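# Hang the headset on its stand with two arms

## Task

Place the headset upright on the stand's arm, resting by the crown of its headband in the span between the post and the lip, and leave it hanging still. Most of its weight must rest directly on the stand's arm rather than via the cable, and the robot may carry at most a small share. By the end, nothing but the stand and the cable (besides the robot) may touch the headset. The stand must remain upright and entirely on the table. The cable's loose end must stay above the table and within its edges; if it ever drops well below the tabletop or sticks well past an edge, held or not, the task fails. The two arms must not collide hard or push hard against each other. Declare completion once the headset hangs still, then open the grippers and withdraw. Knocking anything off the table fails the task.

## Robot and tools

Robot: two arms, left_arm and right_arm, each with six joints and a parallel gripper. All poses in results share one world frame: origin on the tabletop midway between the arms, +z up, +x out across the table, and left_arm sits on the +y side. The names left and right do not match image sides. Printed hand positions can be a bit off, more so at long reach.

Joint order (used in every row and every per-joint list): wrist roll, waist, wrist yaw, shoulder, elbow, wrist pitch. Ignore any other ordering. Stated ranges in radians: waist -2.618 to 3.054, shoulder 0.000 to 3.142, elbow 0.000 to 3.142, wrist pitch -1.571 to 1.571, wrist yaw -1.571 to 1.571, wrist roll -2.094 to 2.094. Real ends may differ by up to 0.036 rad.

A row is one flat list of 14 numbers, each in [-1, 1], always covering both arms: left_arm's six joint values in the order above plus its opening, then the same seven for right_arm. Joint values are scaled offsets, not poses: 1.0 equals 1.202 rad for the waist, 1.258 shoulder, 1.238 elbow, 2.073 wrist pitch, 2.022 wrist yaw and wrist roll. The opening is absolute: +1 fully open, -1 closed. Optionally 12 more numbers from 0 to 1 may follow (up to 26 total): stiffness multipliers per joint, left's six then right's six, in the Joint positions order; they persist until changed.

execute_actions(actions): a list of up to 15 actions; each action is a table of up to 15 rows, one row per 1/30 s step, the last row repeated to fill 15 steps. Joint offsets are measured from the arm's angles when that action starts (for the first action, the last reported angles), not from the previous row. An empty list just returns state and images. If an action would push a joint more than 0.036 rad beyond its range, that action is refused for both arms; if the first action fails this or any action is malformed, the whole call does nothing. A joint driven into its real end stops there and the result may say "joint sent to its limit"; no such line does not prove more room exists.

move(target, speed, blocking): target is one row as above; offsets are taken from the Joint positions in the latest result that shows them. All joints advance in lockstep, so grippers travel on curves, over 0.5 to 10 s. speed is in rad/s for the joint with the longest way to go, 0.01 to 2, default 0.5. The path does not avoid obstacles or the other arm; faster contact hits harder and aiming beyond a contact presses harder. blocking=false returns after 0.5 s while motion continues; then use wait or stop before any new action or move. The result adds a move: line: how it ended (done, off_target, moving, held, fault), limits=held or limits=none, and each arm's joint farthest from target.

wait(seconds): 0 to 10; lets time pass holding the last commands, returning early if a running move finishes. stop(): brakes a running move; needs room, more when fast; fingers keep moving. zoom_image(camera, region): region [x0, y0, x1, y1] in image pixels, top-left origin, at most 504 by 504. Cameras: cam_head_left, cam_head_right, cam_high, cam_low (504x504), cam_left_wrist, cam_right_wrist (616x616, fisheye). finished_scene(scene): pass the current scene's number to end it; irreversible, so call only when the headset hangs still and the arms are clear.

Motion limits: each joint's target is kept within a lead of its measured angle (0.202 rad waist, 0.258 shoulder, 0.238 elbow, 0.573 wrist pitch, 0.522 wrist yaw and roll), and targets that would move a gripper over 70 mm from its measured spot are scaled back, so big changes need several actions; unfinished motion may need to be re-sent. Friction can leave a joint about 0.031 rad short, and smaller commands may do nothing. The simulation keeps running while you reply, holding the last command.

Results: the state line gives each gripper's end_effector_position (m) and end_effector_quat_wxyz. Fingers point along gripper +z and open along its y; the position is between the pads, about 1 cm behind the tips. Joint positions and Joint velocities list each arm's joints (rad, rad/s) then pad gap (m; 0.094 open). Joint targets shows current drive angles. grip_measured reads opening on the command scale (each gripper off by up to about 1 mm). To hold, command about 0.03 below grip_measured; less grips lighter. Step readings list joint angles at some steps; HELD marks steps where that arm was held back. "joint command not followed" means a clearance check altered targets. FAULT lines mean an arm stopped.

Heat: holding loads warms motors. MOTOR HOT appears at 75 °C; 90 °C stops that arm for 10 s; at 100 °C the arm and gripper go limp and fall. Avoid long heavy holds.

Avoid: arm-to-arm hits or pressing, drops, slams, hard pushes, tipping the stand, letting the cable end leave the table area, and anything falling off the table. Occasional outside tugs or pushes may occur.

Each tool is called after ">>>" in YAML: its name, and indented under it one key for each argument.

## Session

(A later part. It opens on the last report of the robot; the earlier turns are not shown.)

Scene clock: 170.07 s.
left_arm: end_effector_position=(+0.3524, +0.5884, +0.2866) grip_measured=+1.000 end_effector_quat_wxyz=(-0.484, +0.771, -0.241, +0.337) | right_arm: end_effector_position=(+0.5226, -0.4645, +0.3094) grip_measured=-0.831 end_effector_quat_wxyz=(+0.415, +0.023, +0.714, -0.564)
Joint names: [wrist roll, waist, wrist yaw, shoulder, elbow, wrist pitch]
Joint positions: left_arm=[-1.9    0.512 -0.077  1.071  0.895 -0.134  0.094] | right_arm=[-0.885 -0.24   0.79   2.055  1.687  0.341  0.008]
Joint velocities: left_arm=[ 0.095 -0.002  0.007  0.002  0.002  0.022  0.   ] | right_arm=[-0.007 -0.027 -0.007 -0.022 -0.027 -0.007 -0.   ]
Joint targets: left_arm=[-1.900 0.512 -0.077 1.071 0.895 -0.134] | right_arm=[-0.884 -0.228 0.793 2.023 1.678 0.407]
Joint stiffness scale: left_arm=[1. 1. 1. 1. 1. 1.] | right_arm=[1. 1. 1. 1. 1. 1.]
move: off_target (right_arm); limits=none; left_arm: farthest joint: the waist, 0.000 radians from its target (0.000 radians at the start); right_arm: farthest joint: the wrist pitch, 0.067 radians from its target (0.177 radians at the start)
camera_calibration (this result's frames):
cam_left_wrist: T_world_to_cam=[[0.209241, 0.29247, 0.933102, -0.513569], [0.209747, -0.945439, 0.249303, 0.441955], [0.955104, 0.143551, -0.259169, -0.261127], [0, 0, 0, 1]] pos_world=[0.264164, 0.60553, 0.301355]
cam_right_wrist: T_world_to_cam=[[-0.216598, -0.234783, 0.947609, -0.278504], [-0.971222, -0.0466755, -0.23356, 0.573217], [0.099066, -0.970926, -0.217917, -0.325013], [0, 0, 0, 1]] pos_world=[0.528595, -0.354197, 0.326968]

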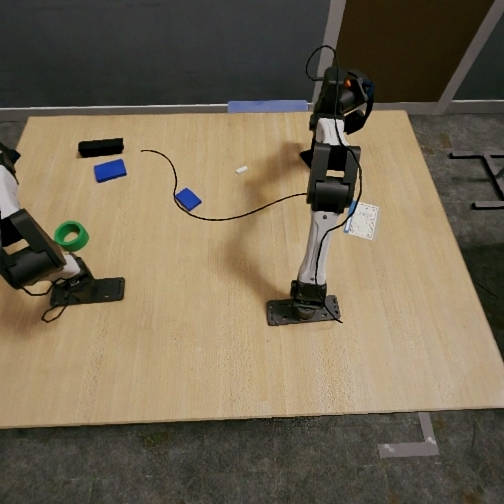

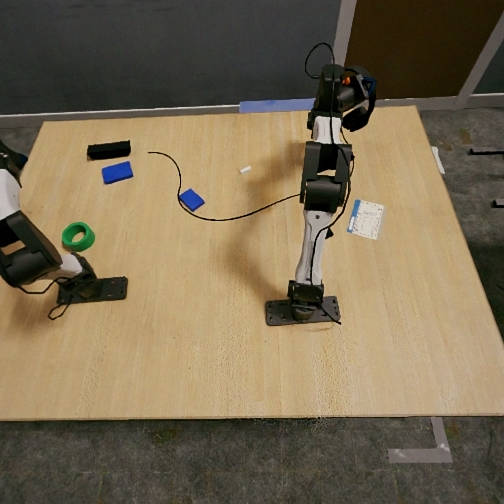

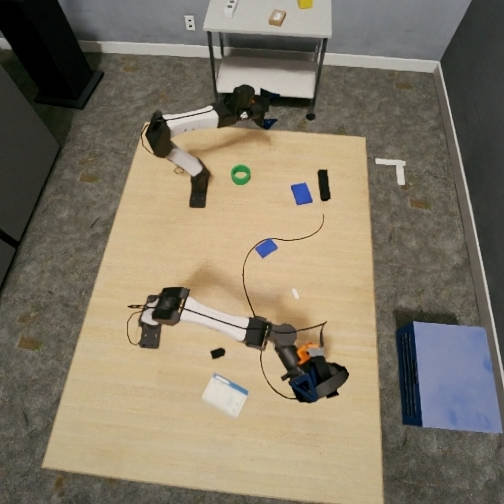

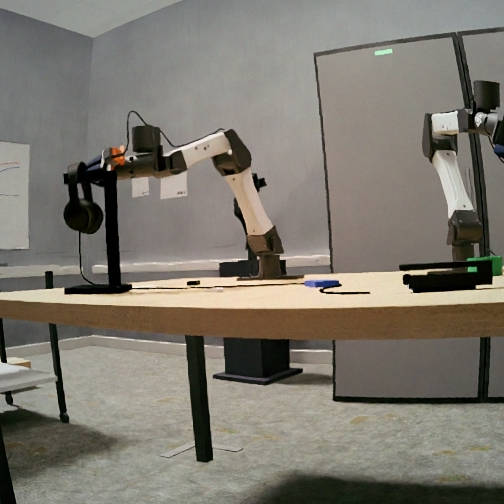

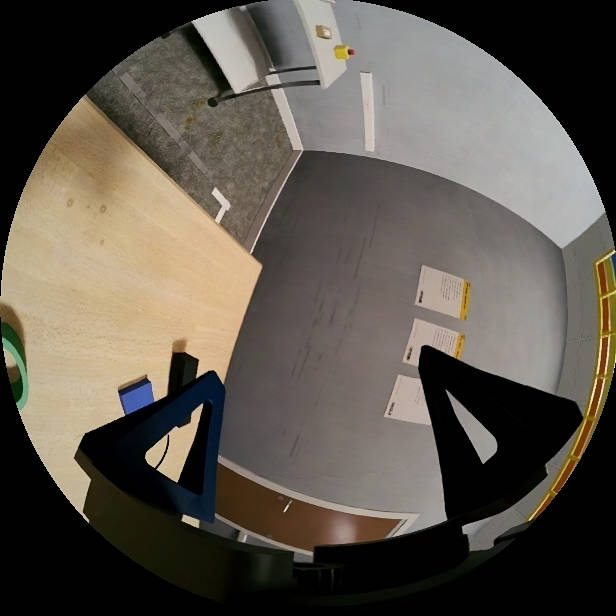

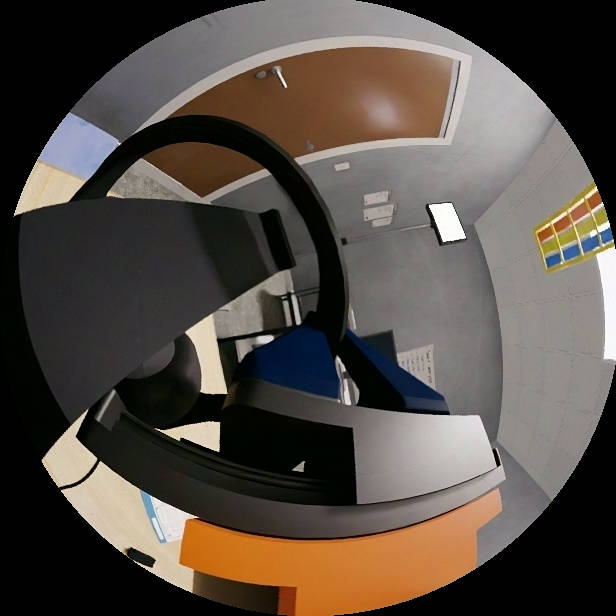

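>>> move:
  target: [0,0,0,0,0,0,1,0,0.04,0,-0.025,0,0.032,-1]
  speed: 0.1

>>> move:
  target: [0,0,0,0,0,0,1,0,0,0,0,0,-0.03,-1]
  speed: 0.1

>>> zoom_image:
  camera: "cam_low"
  region: [20,100,180,240]

Scene clock: 183.50 s.
left_arm: end_effector_position=(+0.3524, +0.5884, +0.2866) grip_measured=+1.000 end_effector_quat_wxyz=(-0.484, +0.771, -0.241, +0.337) | right_arm: end_effector_position=(+0.5295, -0.4459, +0.3095) grip_measured=-0.831 end_effector_quat_wxyz=(+0.423, +0.012, +0.714, -0.558)
Joint names: [wrist roll, waist, wrist yaw, shoulder, elbow, wrist pitch]
Joint positions: left_arm=[-1.9    0.512 -0.077  1.071  0.895 -0.134  0.094] | right_arm=[-0.885 -0.207  0.792  2.055  1.687  0.341  0.008]
Joint velocities: left_arm=[-0.051 -0.007 -0.022  0.017 -0.017 -0.022  0.   ] | right_arm=[-0.051 -0.007 -0.007  0.012 -0.002 -0.051 -0.   ]
Joint targets: left_arm=[-1.900 0.512 -0.077 1.071 0.895 -0.134] | right_arm=[-0.885 -0.192 0.790 2.024 1.687 0.407]
Joint stiffness scale: left_arm=[1. 1. 1. 1. 1. 1.] | right_arm=[1. 1. 1. 1. 1. 1.]
move: off_target (right_arm); limits=none; left_arm: farthest joint: the waist, 0.000 radians from its target (0.000 radians at the start); right_arm: farthest joint: the wrist pitch, 0.066 radians from its target (0.067 radians at the start)
camera_calibration (this result's frames):
cam_left_wrist: T_world_to_cam=[[0.209241, 0.29247, 0.933102, -0.513569], [0.209747, -0.945439, 0.249303, 0.441955], [0.955104, 0.143551, -0.259169, -0.261127], [0, 0, 0, 1]] pos_world=[0.264164, 0.60553, 0.301355]
cam_right_wrist: T_world_to_cam=[[-0.209001, -0.240816, 0.947801, -0.279512], [-0.969373, -0.0768096, -0.233274, 0.56628], [0.128976, -0.967527, -0.217388, -0.322159], [0, 0, 0, 1]] pos_world=[0.532069, -0.335513, 0.326986]

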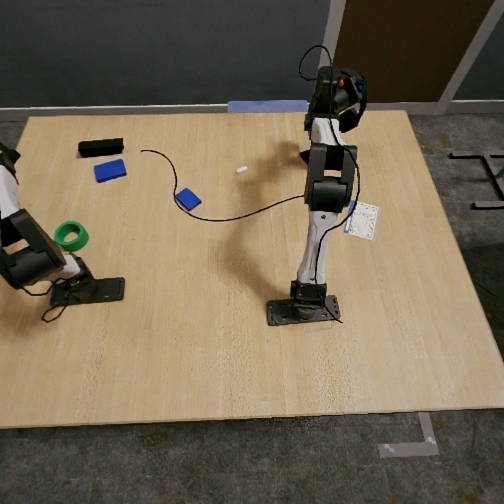

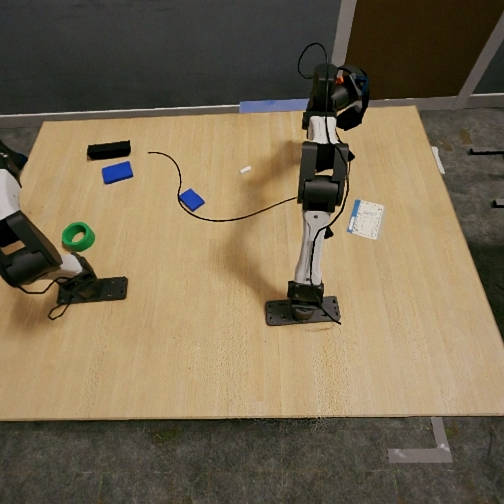

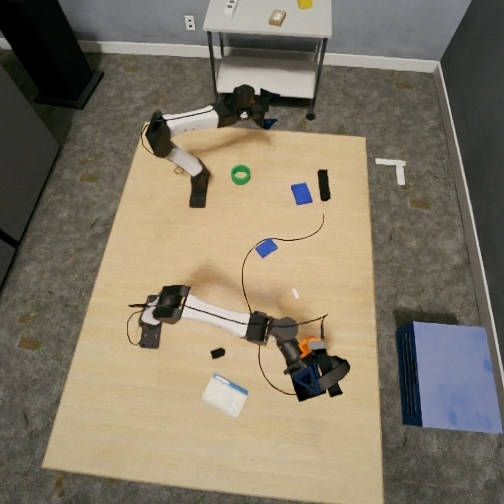

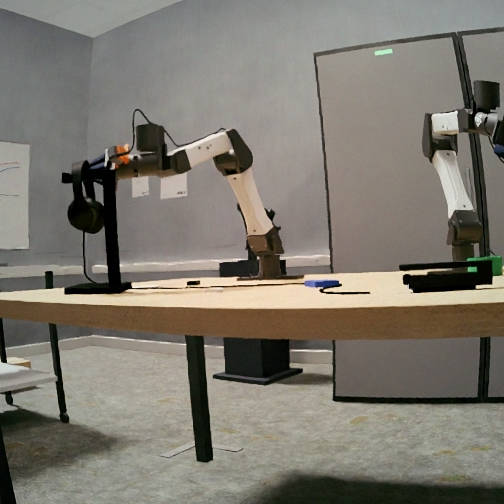

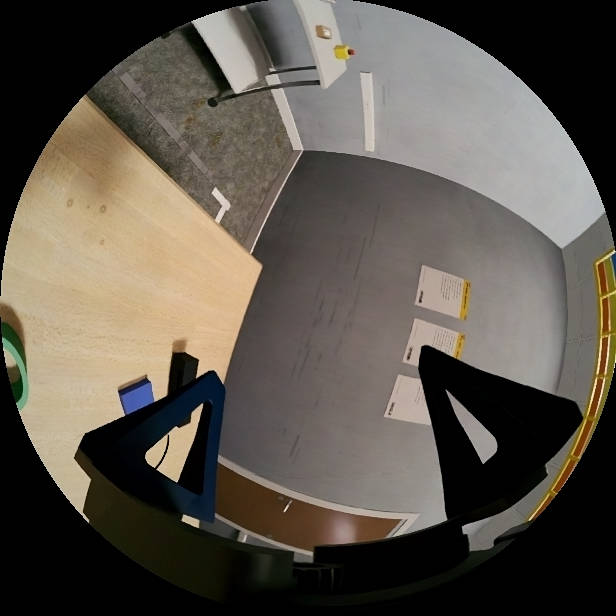

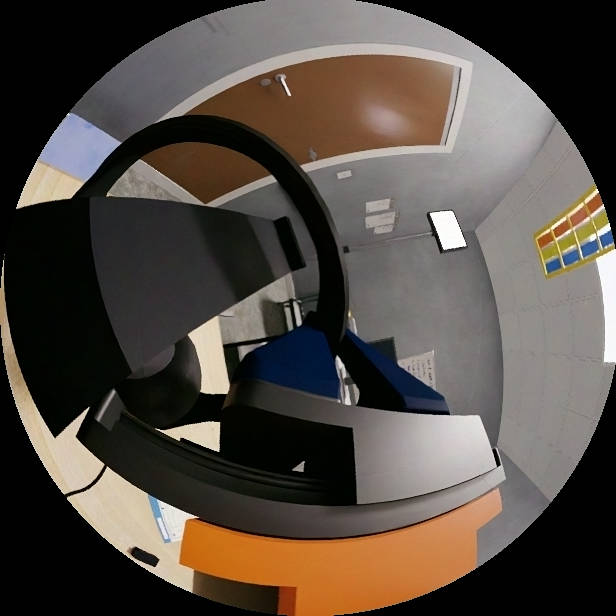

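Scene clock: 184.53 s.
left_arm: end_effector_position=(+0.3524, +0.5884, +0.2866) grip_measured=+1.000 end_effector_quat_wxyz=(-0.484, +0.771, -0.241, +0.337) | right_arm: end_effector_position=(+0.5283, -0.4458, +0.2929) grip_measured=-0.831 end_effector_quat_wxyz=(+0.393, -0.009, +0.734, -0.554)
Joint names: [wrist roll, waist, wrist yaw, shoulder, elbow, wrist pitch]
Joint positions: left_arm=[-1.9    0.512 -0.077  1.071  0.895 -0.134  0.094] | right_arm=[-0.885 -0.207  0.793  2.055  1.687  0.256  0.008]
Joint velocities: left_arm=[-0.066 -0.002 -0.007 -0.007 -0.007  0.007  0.   ] | right_arm=[-0.007  0.012  0.007 -0.012  0.002  0.051 -0.001]
Joint targets: left_arm=[-1.900 0.512 -0.077 1.071 0.895 -0.134] | right_arm=[-0.885 -0.207 0.793 2.055 1.687 0.279]
Joint stiffness scale: left_arm=[1. 1. 1. 1. 1. 1.] | right_arm=[1. 1. 1. 1. 1. 1.]
move: off_target (right_arm); limits=none; left_arm: farthest joint: the waist, 0.000 radians from its target (0.000 radians at the start); right_arm: farthest joint: the wrist pitch, 0.023 radians from its target (0.062 radians at the start)
camera_calibration (this result's frames):
cam_left_wrist: T_world_to_cam=[[0.209241, 0.29247, 0.933102, -0.513569], [0.209747, -0.945439, 0.249303, 0.441955], [0.955104, 0.143551, -0.259169, -0.261127], [0, 0, 0, 1]] pos_world=[0.264164, 0.60553, 0.301355]
cam_right_wrist: T_world_to_cam=[[-0.128806, -0.252557, 0.95897, -0.314956], [-0.98562, -0.0740527, -0.151888, 0.547246], [0.109375, -0.964744, -0.239387, -0.307427], [0, 0, 0, 1]] pos_world=[0.532433, -0.335607, 0.311559]

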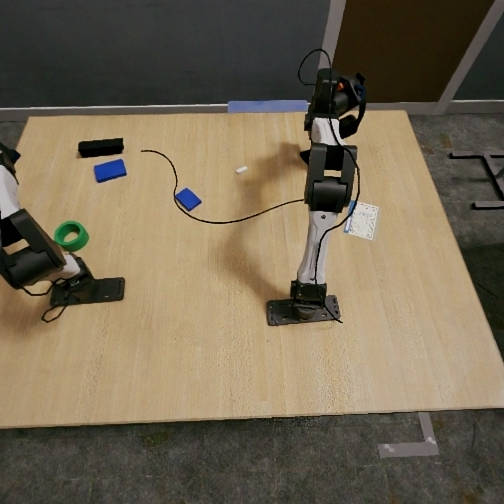

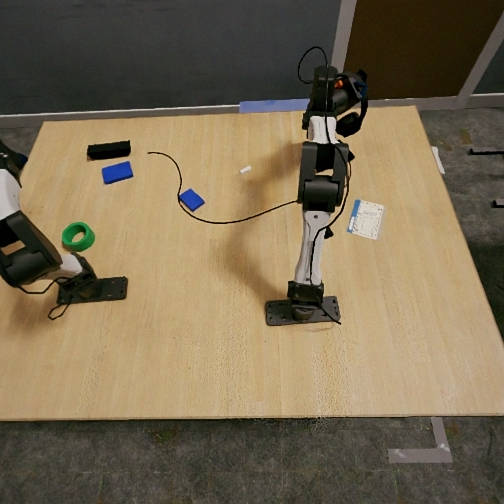

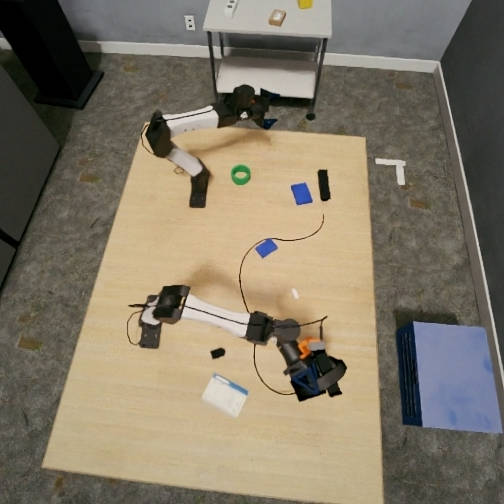

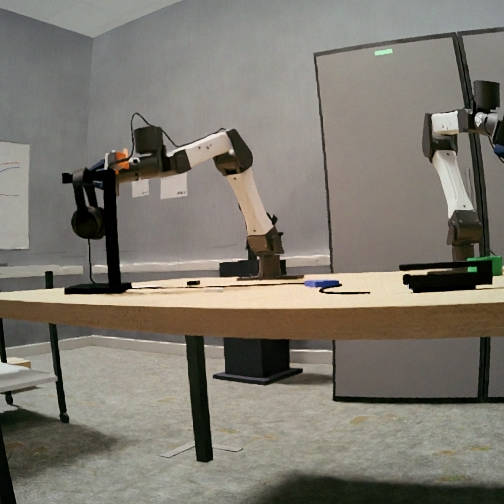

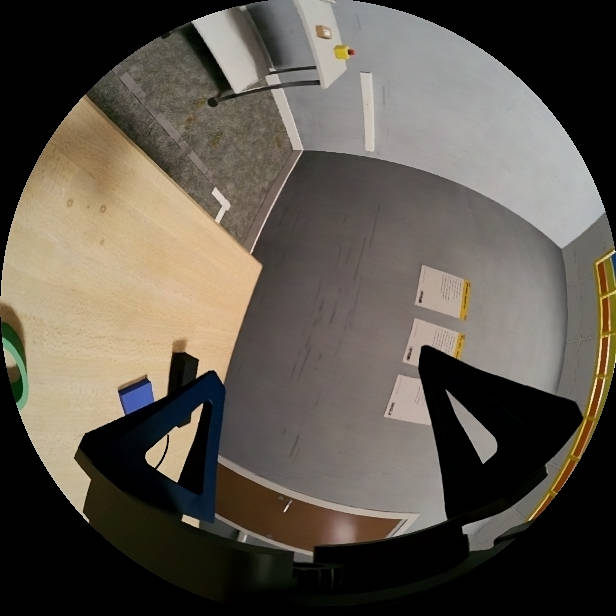

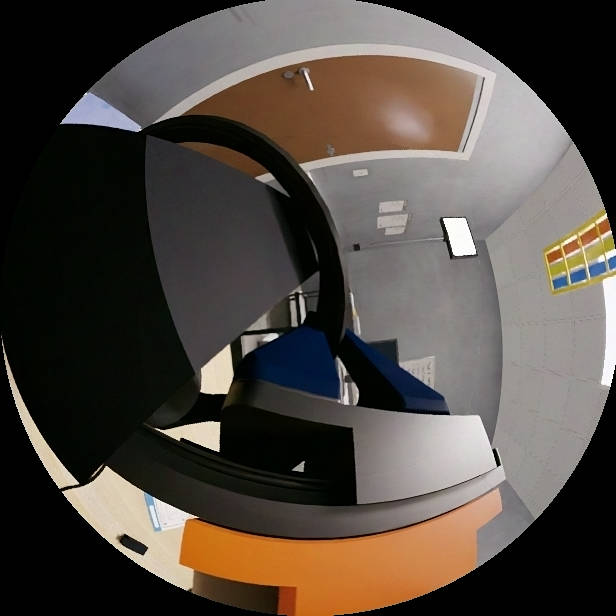

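Region (20, 100, 180, 240) of cam_low's 504x504 image, scaled by 3.150, with more detail than that image has; it fills the top 441 rows of this view, and the rest is white.

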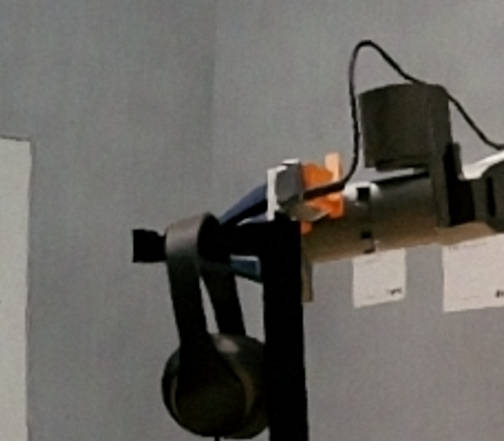

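>>> execute_actions:
  actions:
    - [[0,0,0,0,0,0,1,0,0,0,0,0,0,-0.84]]
    - [[0,0,0,0,0,0,1,0,0,0,0,0,0.01,-0.8]]
    - [[0,0,0,0,0,0,1,0,0,0,0,0,0.01,-0.72]]
    - [[0,0,0,0,0,0,1,0,0,0,0,0,0.01,-0.55]]
    - [[0,0,0,0,0,0,1,0,0,0,0,0,0.01,-0.55]]

>>> zoom_image:
  camera: "cam_low"
  region: [20,100,180,240]

Scene clock: 194.20 s.
left_arm: end_effector_position=(+0.3524, +0.5884, +0.2866) grip_measured=+1.000 end_effector_quat_wxyz=(-0.484, +0.771, -0.241, +0.337) | right_arm: end_effector_position=(+0.5276, -0.4462, +0.2919) grip_measured=-0.552 end_effector_quat_wxyz=(+0.389, -0.009, +0.736, -0.554)
Joint names: [wrist roll, waist, wrist yaw, shoulder, elbow, wrist pitch]
Joint positions: left_arm=[-1.9    0.512 -0.077  1.071  0.895 -0.134  0.094] | right_arm=[-0.885 -0.207  0.797  2.055  1.687  0.25   0.021]
Joint velocities: left_arm=[-0.007 -0.012  0.051  0.012  0.002 -0.007  0.   ] | right_arm=[-0.022 -0.007 -0.037 -0.002 -0.002 -0.022  0.001]
Joint targets: left_arm=[-1.900 0.512 -0.077 1.071 0.895 -0.134] | right_arm=[-0.885 -0.207 0.796 2.055 1.687 0.271]
Joint stiffness scale: left_arm=[1. 1. 1. 1. 1. 1.] | right_arm=[1. 1. 1. 1. 1. 1.]
Step readings (joint positions; steps 1 to 15: 1st action; 16 to 30: 2nd action; 31 to 45: 3rd action; 46 to 60: 4th action; 61 to 75: 5th action):
0: left_arm=[-1.900 0.512 -0.077 1.071 0.895 -0.134] | right_arm=[-0.885 -0.207 0.793 2.055 1.687 0.256]
1: left_arm=[-1.900 0.512 -0.077 1.071 0.895 -0.134] | right_arm=[-0.885 -0.207 0.793 2.055 1.687 0.254]
2: left_arm=[-1.900 0.512 -0.077 1.071 0.895 -0.134] | right_arm=[-0.885 -0.207 0.793 2.055 1.687 0.251]
4: left_arm=[-1.900 0.512 -0.077 1.071 0.895 -0.134] | right_arm=[-0.885 -0.207 0.793 2.055 1.687 0.250]
8: left_arm=[-1.900 0.512 -0.077 1.071 0.895 -0.134] | right_arm=[-0.885 -0.207 0.793 2.055 1.687 0.250]
15: left_arm=[-1.900 0.512 -0.077 1.071 0.895 -0.134] | right_arm=[-0.885 -0.207 0.793 2.055 1.687 0.250]
16: left_arm=[-1.900 0.512 -0.077 1.071 0.895 -0.134] | right_arm=[-0.885 -0.207 0.793 2.055 1.687 0.250]
17: left_arm=[-1.900 0.512 -0.077 1.071 0.895 -0.134] | right_arm=[-0.885 -0.207 0.793 2.055 1.687 0.250]
19: left_arm=[-1.900 0.512 -0.077 1.071 0.895 -0.134] | right_arm=[-0.885 -0.207 0.794 2.055 1.687 0.250]
23: left_arm=[-1.900 0.512 -0.077 1.071 0.895 -0.134] | right_arm=[-0.885 -0.207 0.794 2.055 1.687 0.250]
30: left_arm=[-1.900 0.512 -0.077 1.071 0.895 -0.134] | right_arm=[-0.885 -0.207 0.794 2.055 1.687 0.250]
31: left_arm=[-1.900 0.512 -0.077 1.071 0.895 -0.134] | right_arm=[-0.885 -0.207 0.794 2.055 1.687 0.250]
32: left_arm=[-1.900 0.512 -0.077 1.071 0.895 -0.134] | right_arm=[-0.885 -0.207 0.794 2.055 1.687 0.250]
34: left_arm=[-1.900 0.512 -0.077 1.071 0.895 -0.134] | right_arm=[-0.885 -0.207 0.794 2.055 1.687 0.250]
38: left_arm=[-1.900 0.512 -0.077 1.071 0.895 -0.134] | right_arm=[-0.885 -0.207 0.794 2.055 1.687 0.250]
45: left_arm=[-1.900 0.512 -0.077 1.071 0.895 -0.134] | right_arm=[-0.885 -0.207 0.794 2.055 1.687 0.250]
46: left_arm=[-1.900 0.512 -0.077 1.071 0.895 -0.134] | right_arm=[-0.885 -0.207 0.794 2.055 1.687 0.250]
47: left_arm=[-1.900 0.512 -0.077 1.071 0.895 -0.134] | right_arm=[-0.885 -0.207 0.795 2.055 1.687 0.250]
49: left_arm=[-1.900 0.512 -0.077 1.071 0.895 -0.134] | right_arm=[-0.885 -0.207 0.796 2.055 1.687 0.250]
53: left_arm=[-1.900 0.512 -0.077 1.071 0.895 -0.134] | right_arm=[-0.885 -0.207 0.796 2.055 1.687 0.250]
60: left_arm=[-1.900 0.512 -0.077 1.071 0.895 -0.134] | right_arm=[-0.885 -0.207 0.796 2.055 1.687 0.250]
61: left_arm=[-1.900 0.512 -0.077 1.071 0.895 -0.134] | right_arm=[-0.885 -0.207 0.796 2.055 1.687 0.250]
62: left_arm=[-1.900 0.512 -0.077 1.071 0.895 -0.134] | right_arm=[-0.885 -0.207 0.797 2.055 1.687 0.250]
64: left_arm=[-1.900 0.512 -0.077 1.071 0.895 -0.134] | right_arm=[-0.885 -0.207 0.797 2.055 1.687 0.250]
68: left_arm=[-1.900 0.512 -0.077 1.071 0.895 -0.134] | right_arm=[-0.885 -0.207 0.797 2.055 1.687 0.250]
75: Joint positions above
camera_calibration (this result's frames):
cam_left_wrist: T_world_to_cam=[[0.209241, 0.29247, 0.933102, -0.513569], [0.209747, -0.945439, 0.249303, 0.441955], [0.955104, 0.143551, -0.259169, -0.261127], [0, 0, 0, 1]] pos_world=[0.264164, 0.60553, 0.301355]
cam_right_wrist: T_world_to_cam=[[-0.12436, -0.252371, 0.959606, -0.316595], [-0.986774, -0.0698889, -0.146261, 0.547185], [0.103978, -0.965103, -0.240342, -0.305026], [0, 0, 0, 1]] pos_world=[0.532292, -0.336039, 0.310528]

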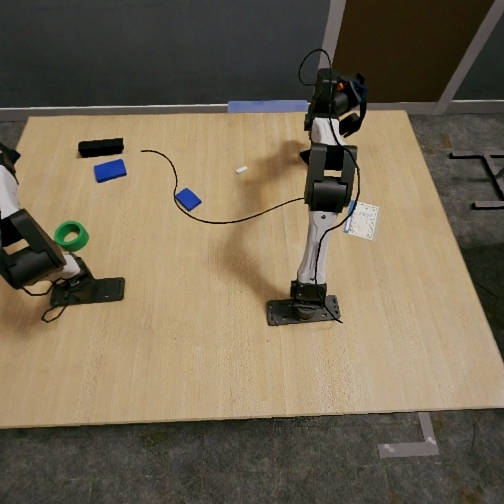

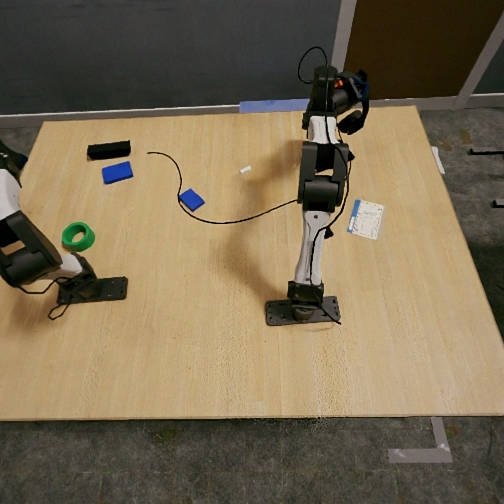

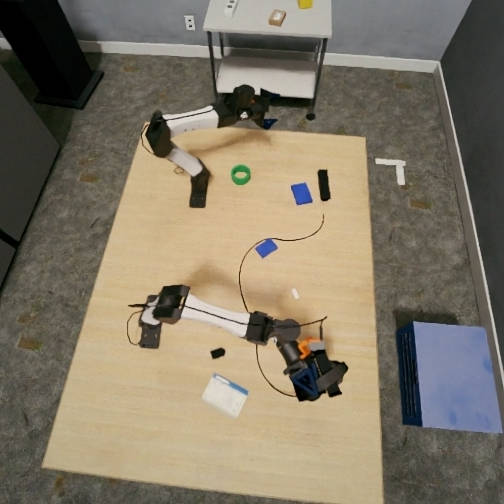

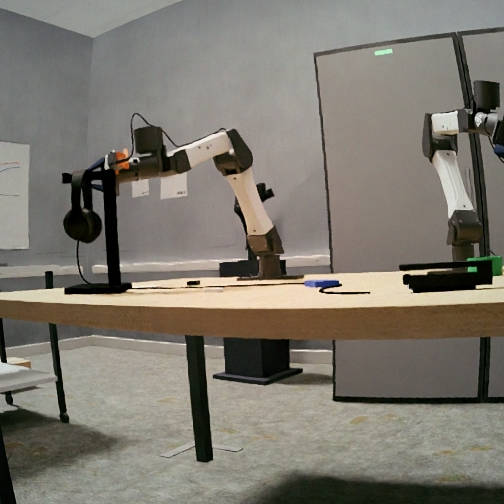

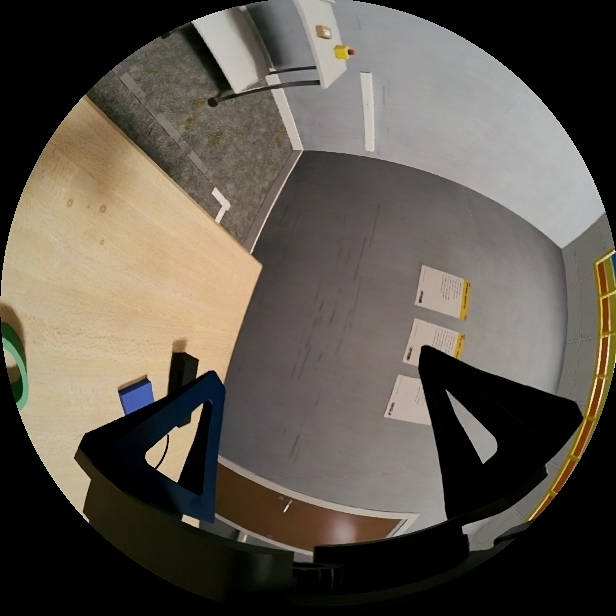

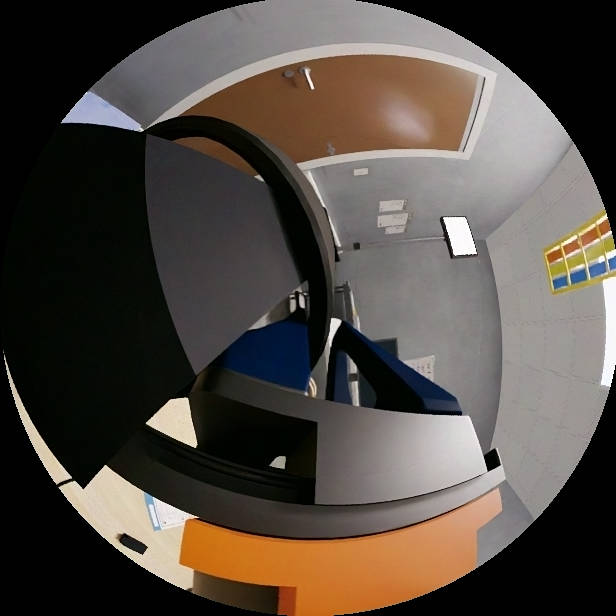

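Region (20, 100, 180, 240) of cam_low's 504x504 image, scaled by 3.150, with more detail than that image has; it fills the top 441 rows of this view, and the rest is white.

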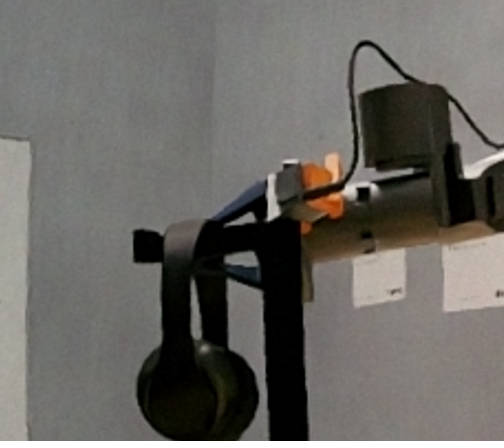

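>>> move:
  target: [0,0,0,0,0,0,1,0,0.08,0.045,-0.135,-0.155,0.035,-0.5]
  speed: 0.15

Scene clock: 204.97 s.
left_arm: end_effector_position=(+0.3524, +0.5884, +0.2866) grip_measured=+1.000 end_effector_quat_wxyz=(-0.484, +0.771, -0.241, +0.337) | right_arm: end_effector_position=(+0.4951, -0.4048, +0.3115) grip_measured=-0.502 end_effector_quat_wxyz=(+0.402, -0.002, +0.726, -0.559)
Joint names: [wrist roll, waist, wrist yaw, shoulder, elbow, wrist pitch]
Joint positions: left_arm=[-1.9    0.512 -0.077  1.071  0.895 -0.134  0.094] | right_arm=[-0.885 -0.123  0.881  1.903  1.518  0.302  0.023]
Joint velocities: left_arm=[-0.022 -0.022 -0.037  0.002  0.002  0.022  0.   ] | right_arm=[ 0.022  0.007  0.007 -0.022 -0.012 -0.037 -0.001]
Joint targets: left_arm=[-1.900 0.512 -0.077 1.071 0.895 -0.134] | right_arm=[-0.885 -0.111 0.888 1.886 1.495 0.323]
Joint stiffness scale: left_arm=[1. 1. 1. 1. 1. 1.] | right_arm=[1. 1. 1. 1. 1. 1.]
move: off_target (right_arm); limits=none; left_arm: farthest joint: the waist, 0.000 radians from its target (0.000 radians at the start); right_arm: farthest joint: the elbow, 0.023 radians from its target (0.192 radians at the start)
camera_calibration (this result's frames):
cam_left_wrist: T_world_to_cam=[[0.209241, 0.29247, 0.933102, -0.513569], [0.209747, -0.945439, 0.249303, 0.441955], [0.955104, 0.143551, -0.259169, -0.261127], [0, 0, 0, 1]] pos_world=[0.264164, 0.60553, 0.301355]
cam_right_wrist: T_world_to_cam=[[-0.157035, -0.240999, 0.957737, -0.307651], [-0.981094, -0.0730009, -0.179234, 0.527064], [0.113111, -0.967776, -0.224979, -0.267365], [0, 0, 0, 1]] pos_world=[0.49903, -0.294417, 0.328965]

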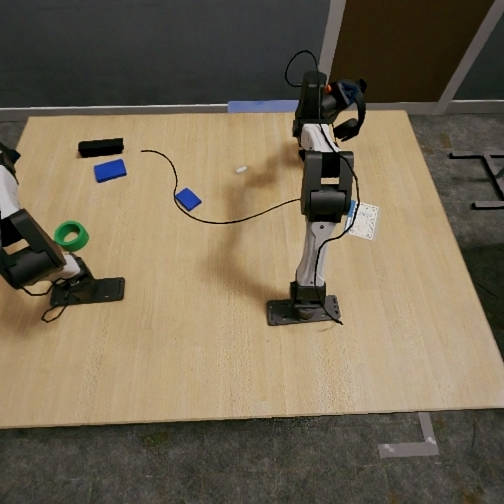

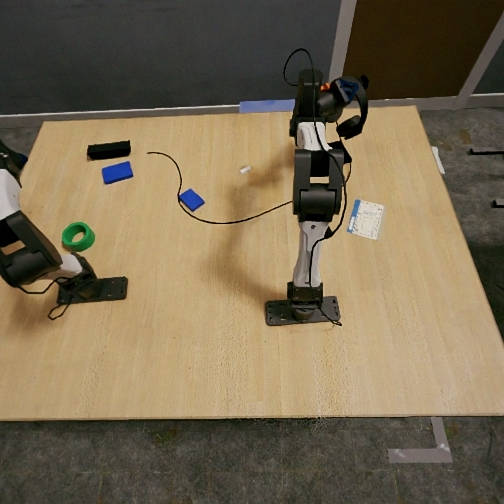

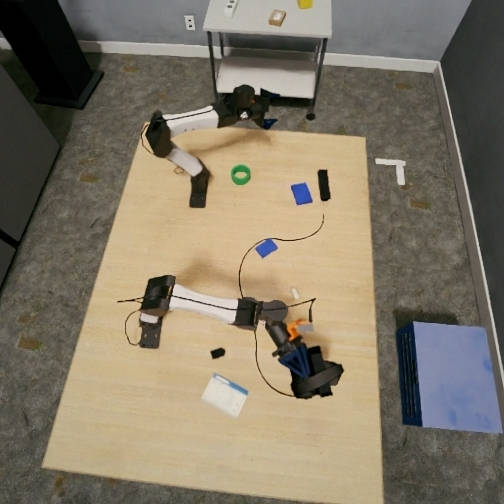

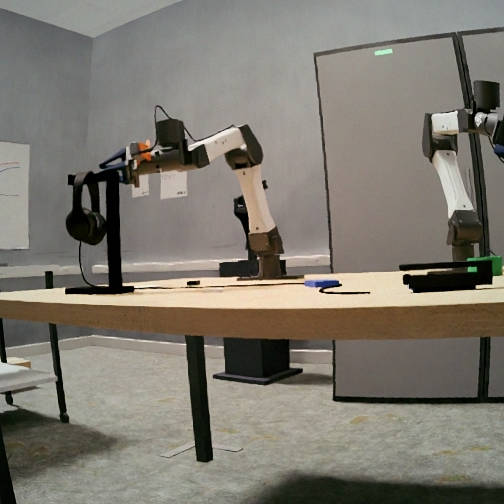

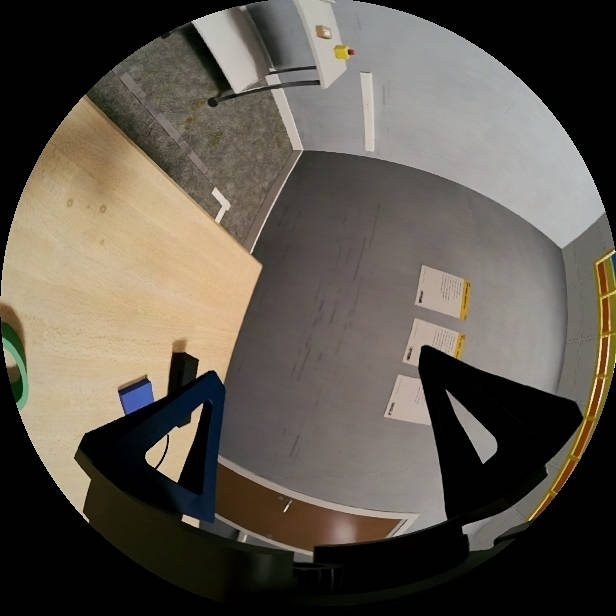

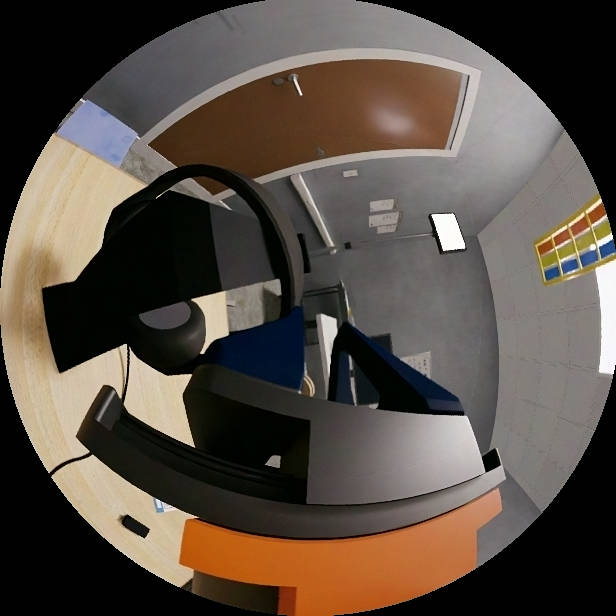

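>>> move:
  target: [0,0,0,0,0,0,1,0,0.1,0,-0.7,-0.55,0,-0.5]
  speed: 0.6

>>> wait:
  seconds: 5

>>> zoom_image:
  camera: "cam_low"
  region: [20,140,180,310]

Scene clock: 212.70 s.
left_arm: end_effector_position=(+0.3524, +0.5884, +0.2866) grip_measured=+1.000 end_effector_quat_wxyz=(-0.484, +0.771, -0.241, +0.337) | right_arm: end_effector_position=(+0.2901, -0.3575, +0.3793) grip_measured=-0.502 end_effector_quat_wxyz=(+0.504, +0.017, +0.678, -0.534)
Joint names: [wrist roll, waist, wrist yaw, shoulder, elbow, wrist pitch]
Joint positions: left_arm=[-1.9    0.512 -0.077  1.071  0.895 -0.134  0.094] | right_arm=[-0.885 -0.017  0.88   1.034  0.858  0.3    0.023]
Joint velocities: left_arm=[-0.022 -0.002  0.066 -0.002  0.002 -0.037  0.   ] | right_arm=[ 0.007 -0.002 -0.022  0.002  0.002 -0.051 -0.001]
Joint targets: left_arm=[-1.900 0.512 -0.077 1.071 0.895 -0.134] | right_arm=[-0.885 -0.003 0.880 1.022 0.837 0.302]
Joint stiffness scale: left_arm=[1. 1. 1. 1. 1. 1.] | right_arm=[1. 1. 1. 1. 1. 1.]
move: off_target (right_arm); limits=none; left_arm: farthest joint: the waist, 0.000 radians from its target (0.000 radians at the start); right_arm: farthest joint: the elbow, 0.021 radians from its target (0.681 radians at the start)
camera_calibration (this result's frames):
cam_left_wrist: T_world_to_cam=[[0.209241, 0.29247, 0.933102, -0.513569], [0.209747, -0.945439, 0.249303, 0.441955], [0.955104, 0.143551, -0.259169, -0.261127], [0, 0, 0, 1]] pos_world=[0.264164, 0.60553, 0.301355]
cam_right_wrist: T_world_to_cam=[[-0.324296, -0.264889, 0.908111, -0.334534], [-0.910147, -0.174262, -0.375854, 0.359388], [0.257809, -0.948402, -0.184575, -0.233528], [0, 0, 0, 1]] pos_world=[0.278814, -0.247464, 0.395768]

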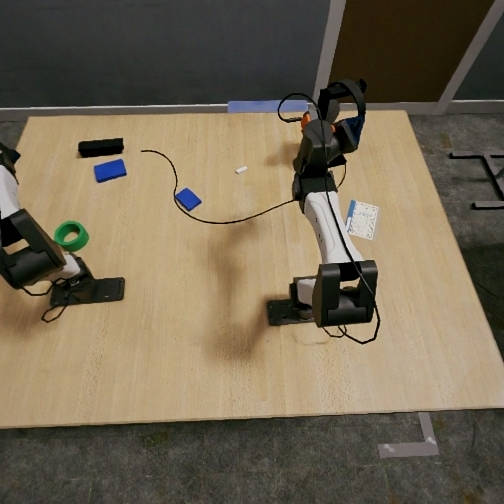

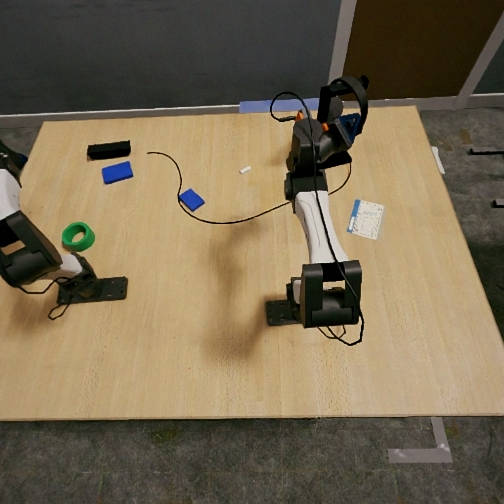

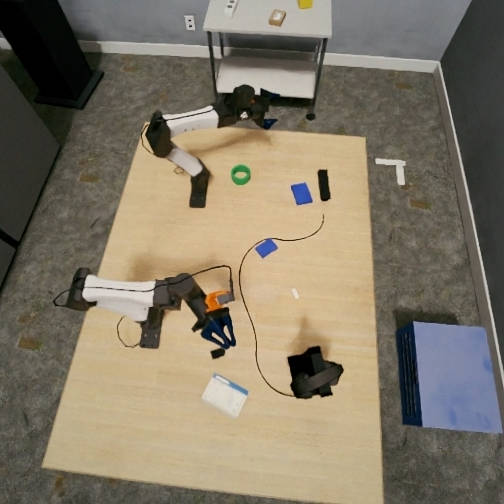

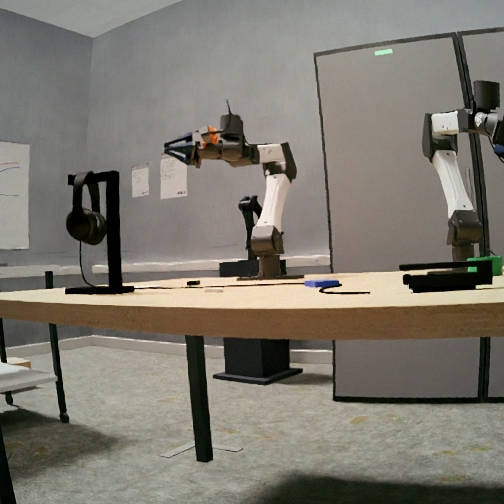

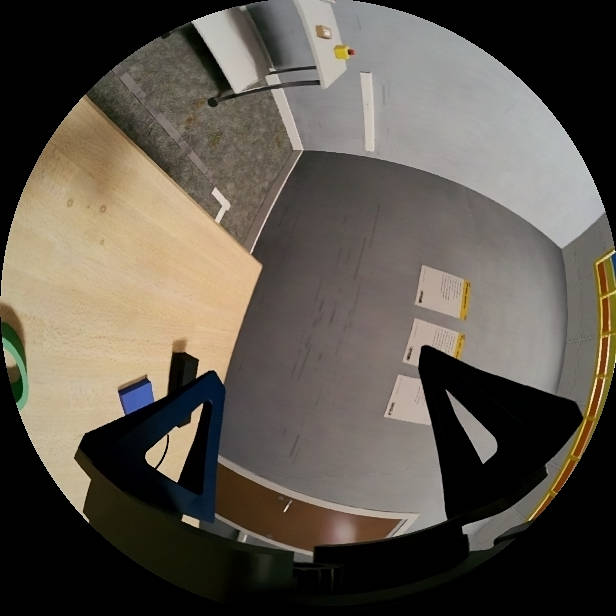

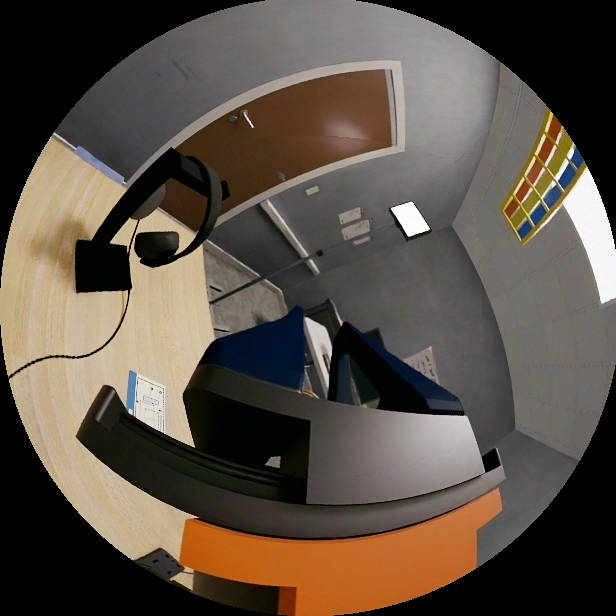

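Scene clock: 217.70 s.
left_arm: end_effector_position=(+0.3524, +0.5884, +0.2866) grip_measured=+1.000 end_effector_quat_wxyz=(-0.484, +0.771, -0.241, +0.337) | right_arm: end_effector_position=(+0.2901, -0.3575, +0.3793) grip_measured=-0.502 end_effector_quat_wxyz=(+0.504, +0.017, +0.678, -0.534)
Joint names: [wrist roll, waist, wrist yaw, shoulder, elbow, wrist pitch]
Joint positions: left_arm=[-1.9    0.512 -0.077  1.071  0.895 -0.134  0.094] | right_arm=[-0.885 -0.017  0.88   1.034  0.858  0.3    0.023]
Joint velocities: left_arm=[-0.066 -0.002 -0.051 -0.007 -0.017  0.022  0.   ] | right_arm=[-0.022 -0.007 -0.037 -0.027  0.012 -0.066 -0.   ]
Joint targets: left_arm=[-1.900 0.512 -0.077 1.071 0.895 -0.134] | right_arm=[-0.885 -0.003 0.880 1.022 0.837 0.302]
Joint stiffness scale: left_arm=[1. 1. 1. 1. 1. 1.] | right_arm=[1. 1. 1. 1. 1. 1.]
wait: 5.00 s; at rest by 0.17 s
camera_calibration (this result's frames):
cam_left_wrist: T_world_to_cam=[[0.209241, 0.29247, 0.933102, -0.513569], [0.209747, -0.945439, 0.249303, 0.441955], [0.955104, 0.143551, -0.259169, -0.261127], [0, 0, 0, 1]] pos_world=[0.264164, 0.60553, 0.301355]
cam_right_wrist: T_world_to_cam=[[-0.324296, -0.264889, 0.908111, -0.334534], [-0.910147, -0.174262, -0.375854, 0.359388], [0.257809, -0.948402, -0.184575, -0.233528], [0, 0, 0, 1]] pos_world=[0.278814, -0.247464, 0.395768]

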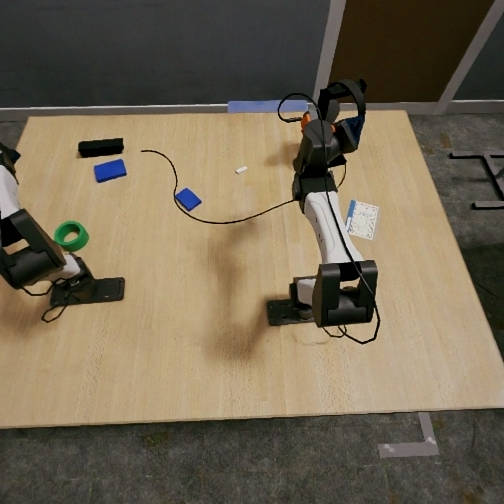

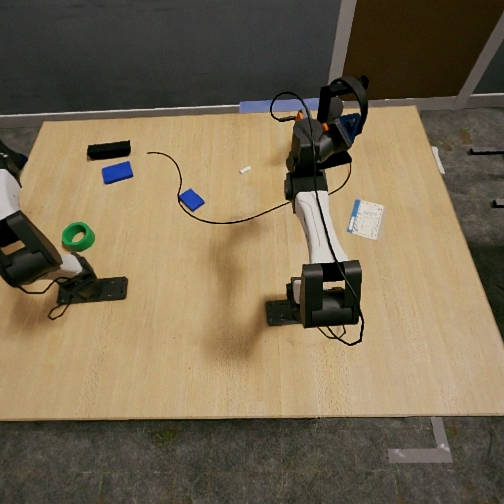

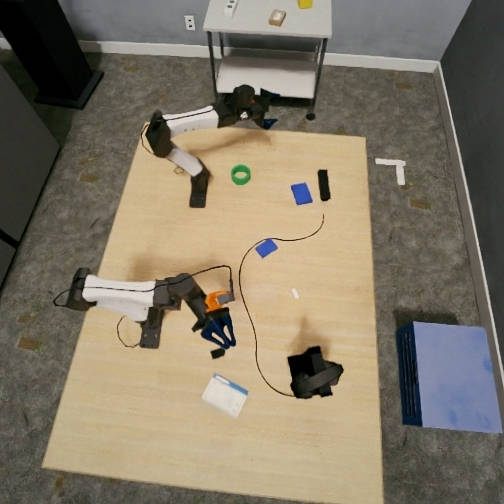

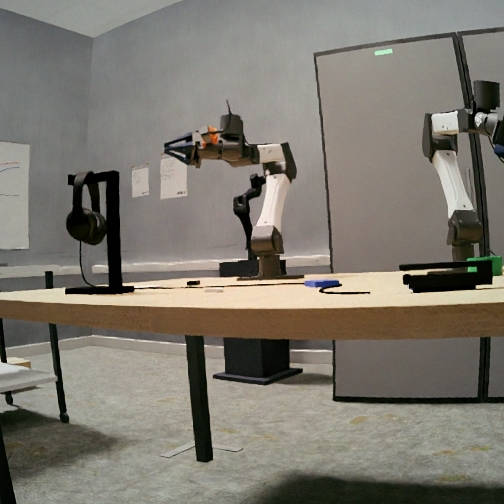

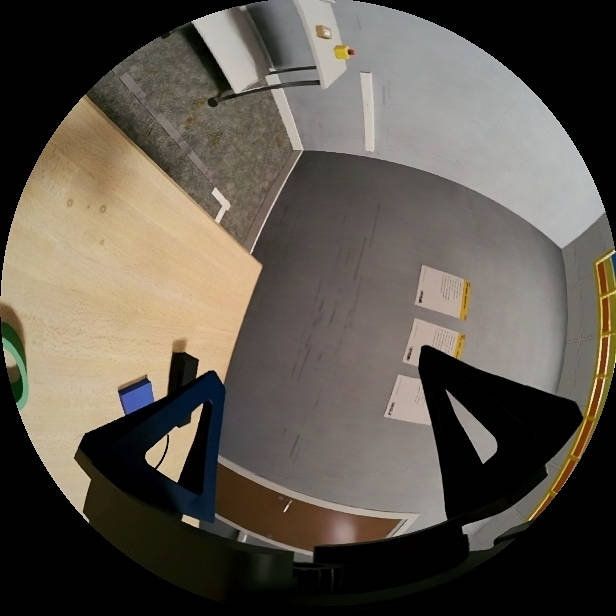

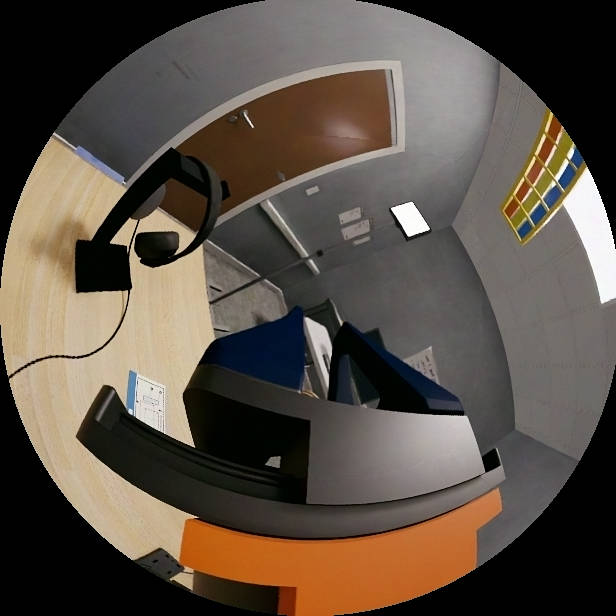

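Region (20, 140, 180, 310) of cam_low's 504x504 image, scaled by 2.965, with more detail than that image has; it fills the left 474 columns of this view, and the rest is white.

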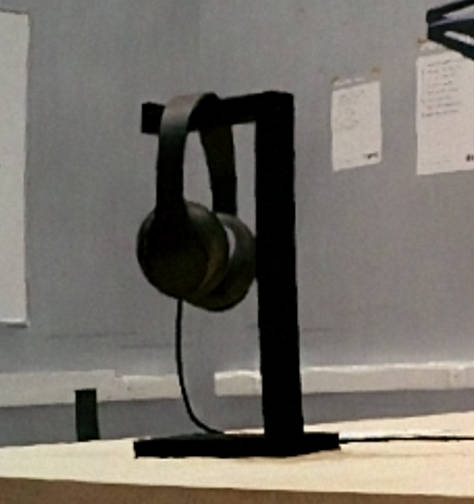

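>>> finished_scene:
  scene: 2

The scene is finished: the task was done.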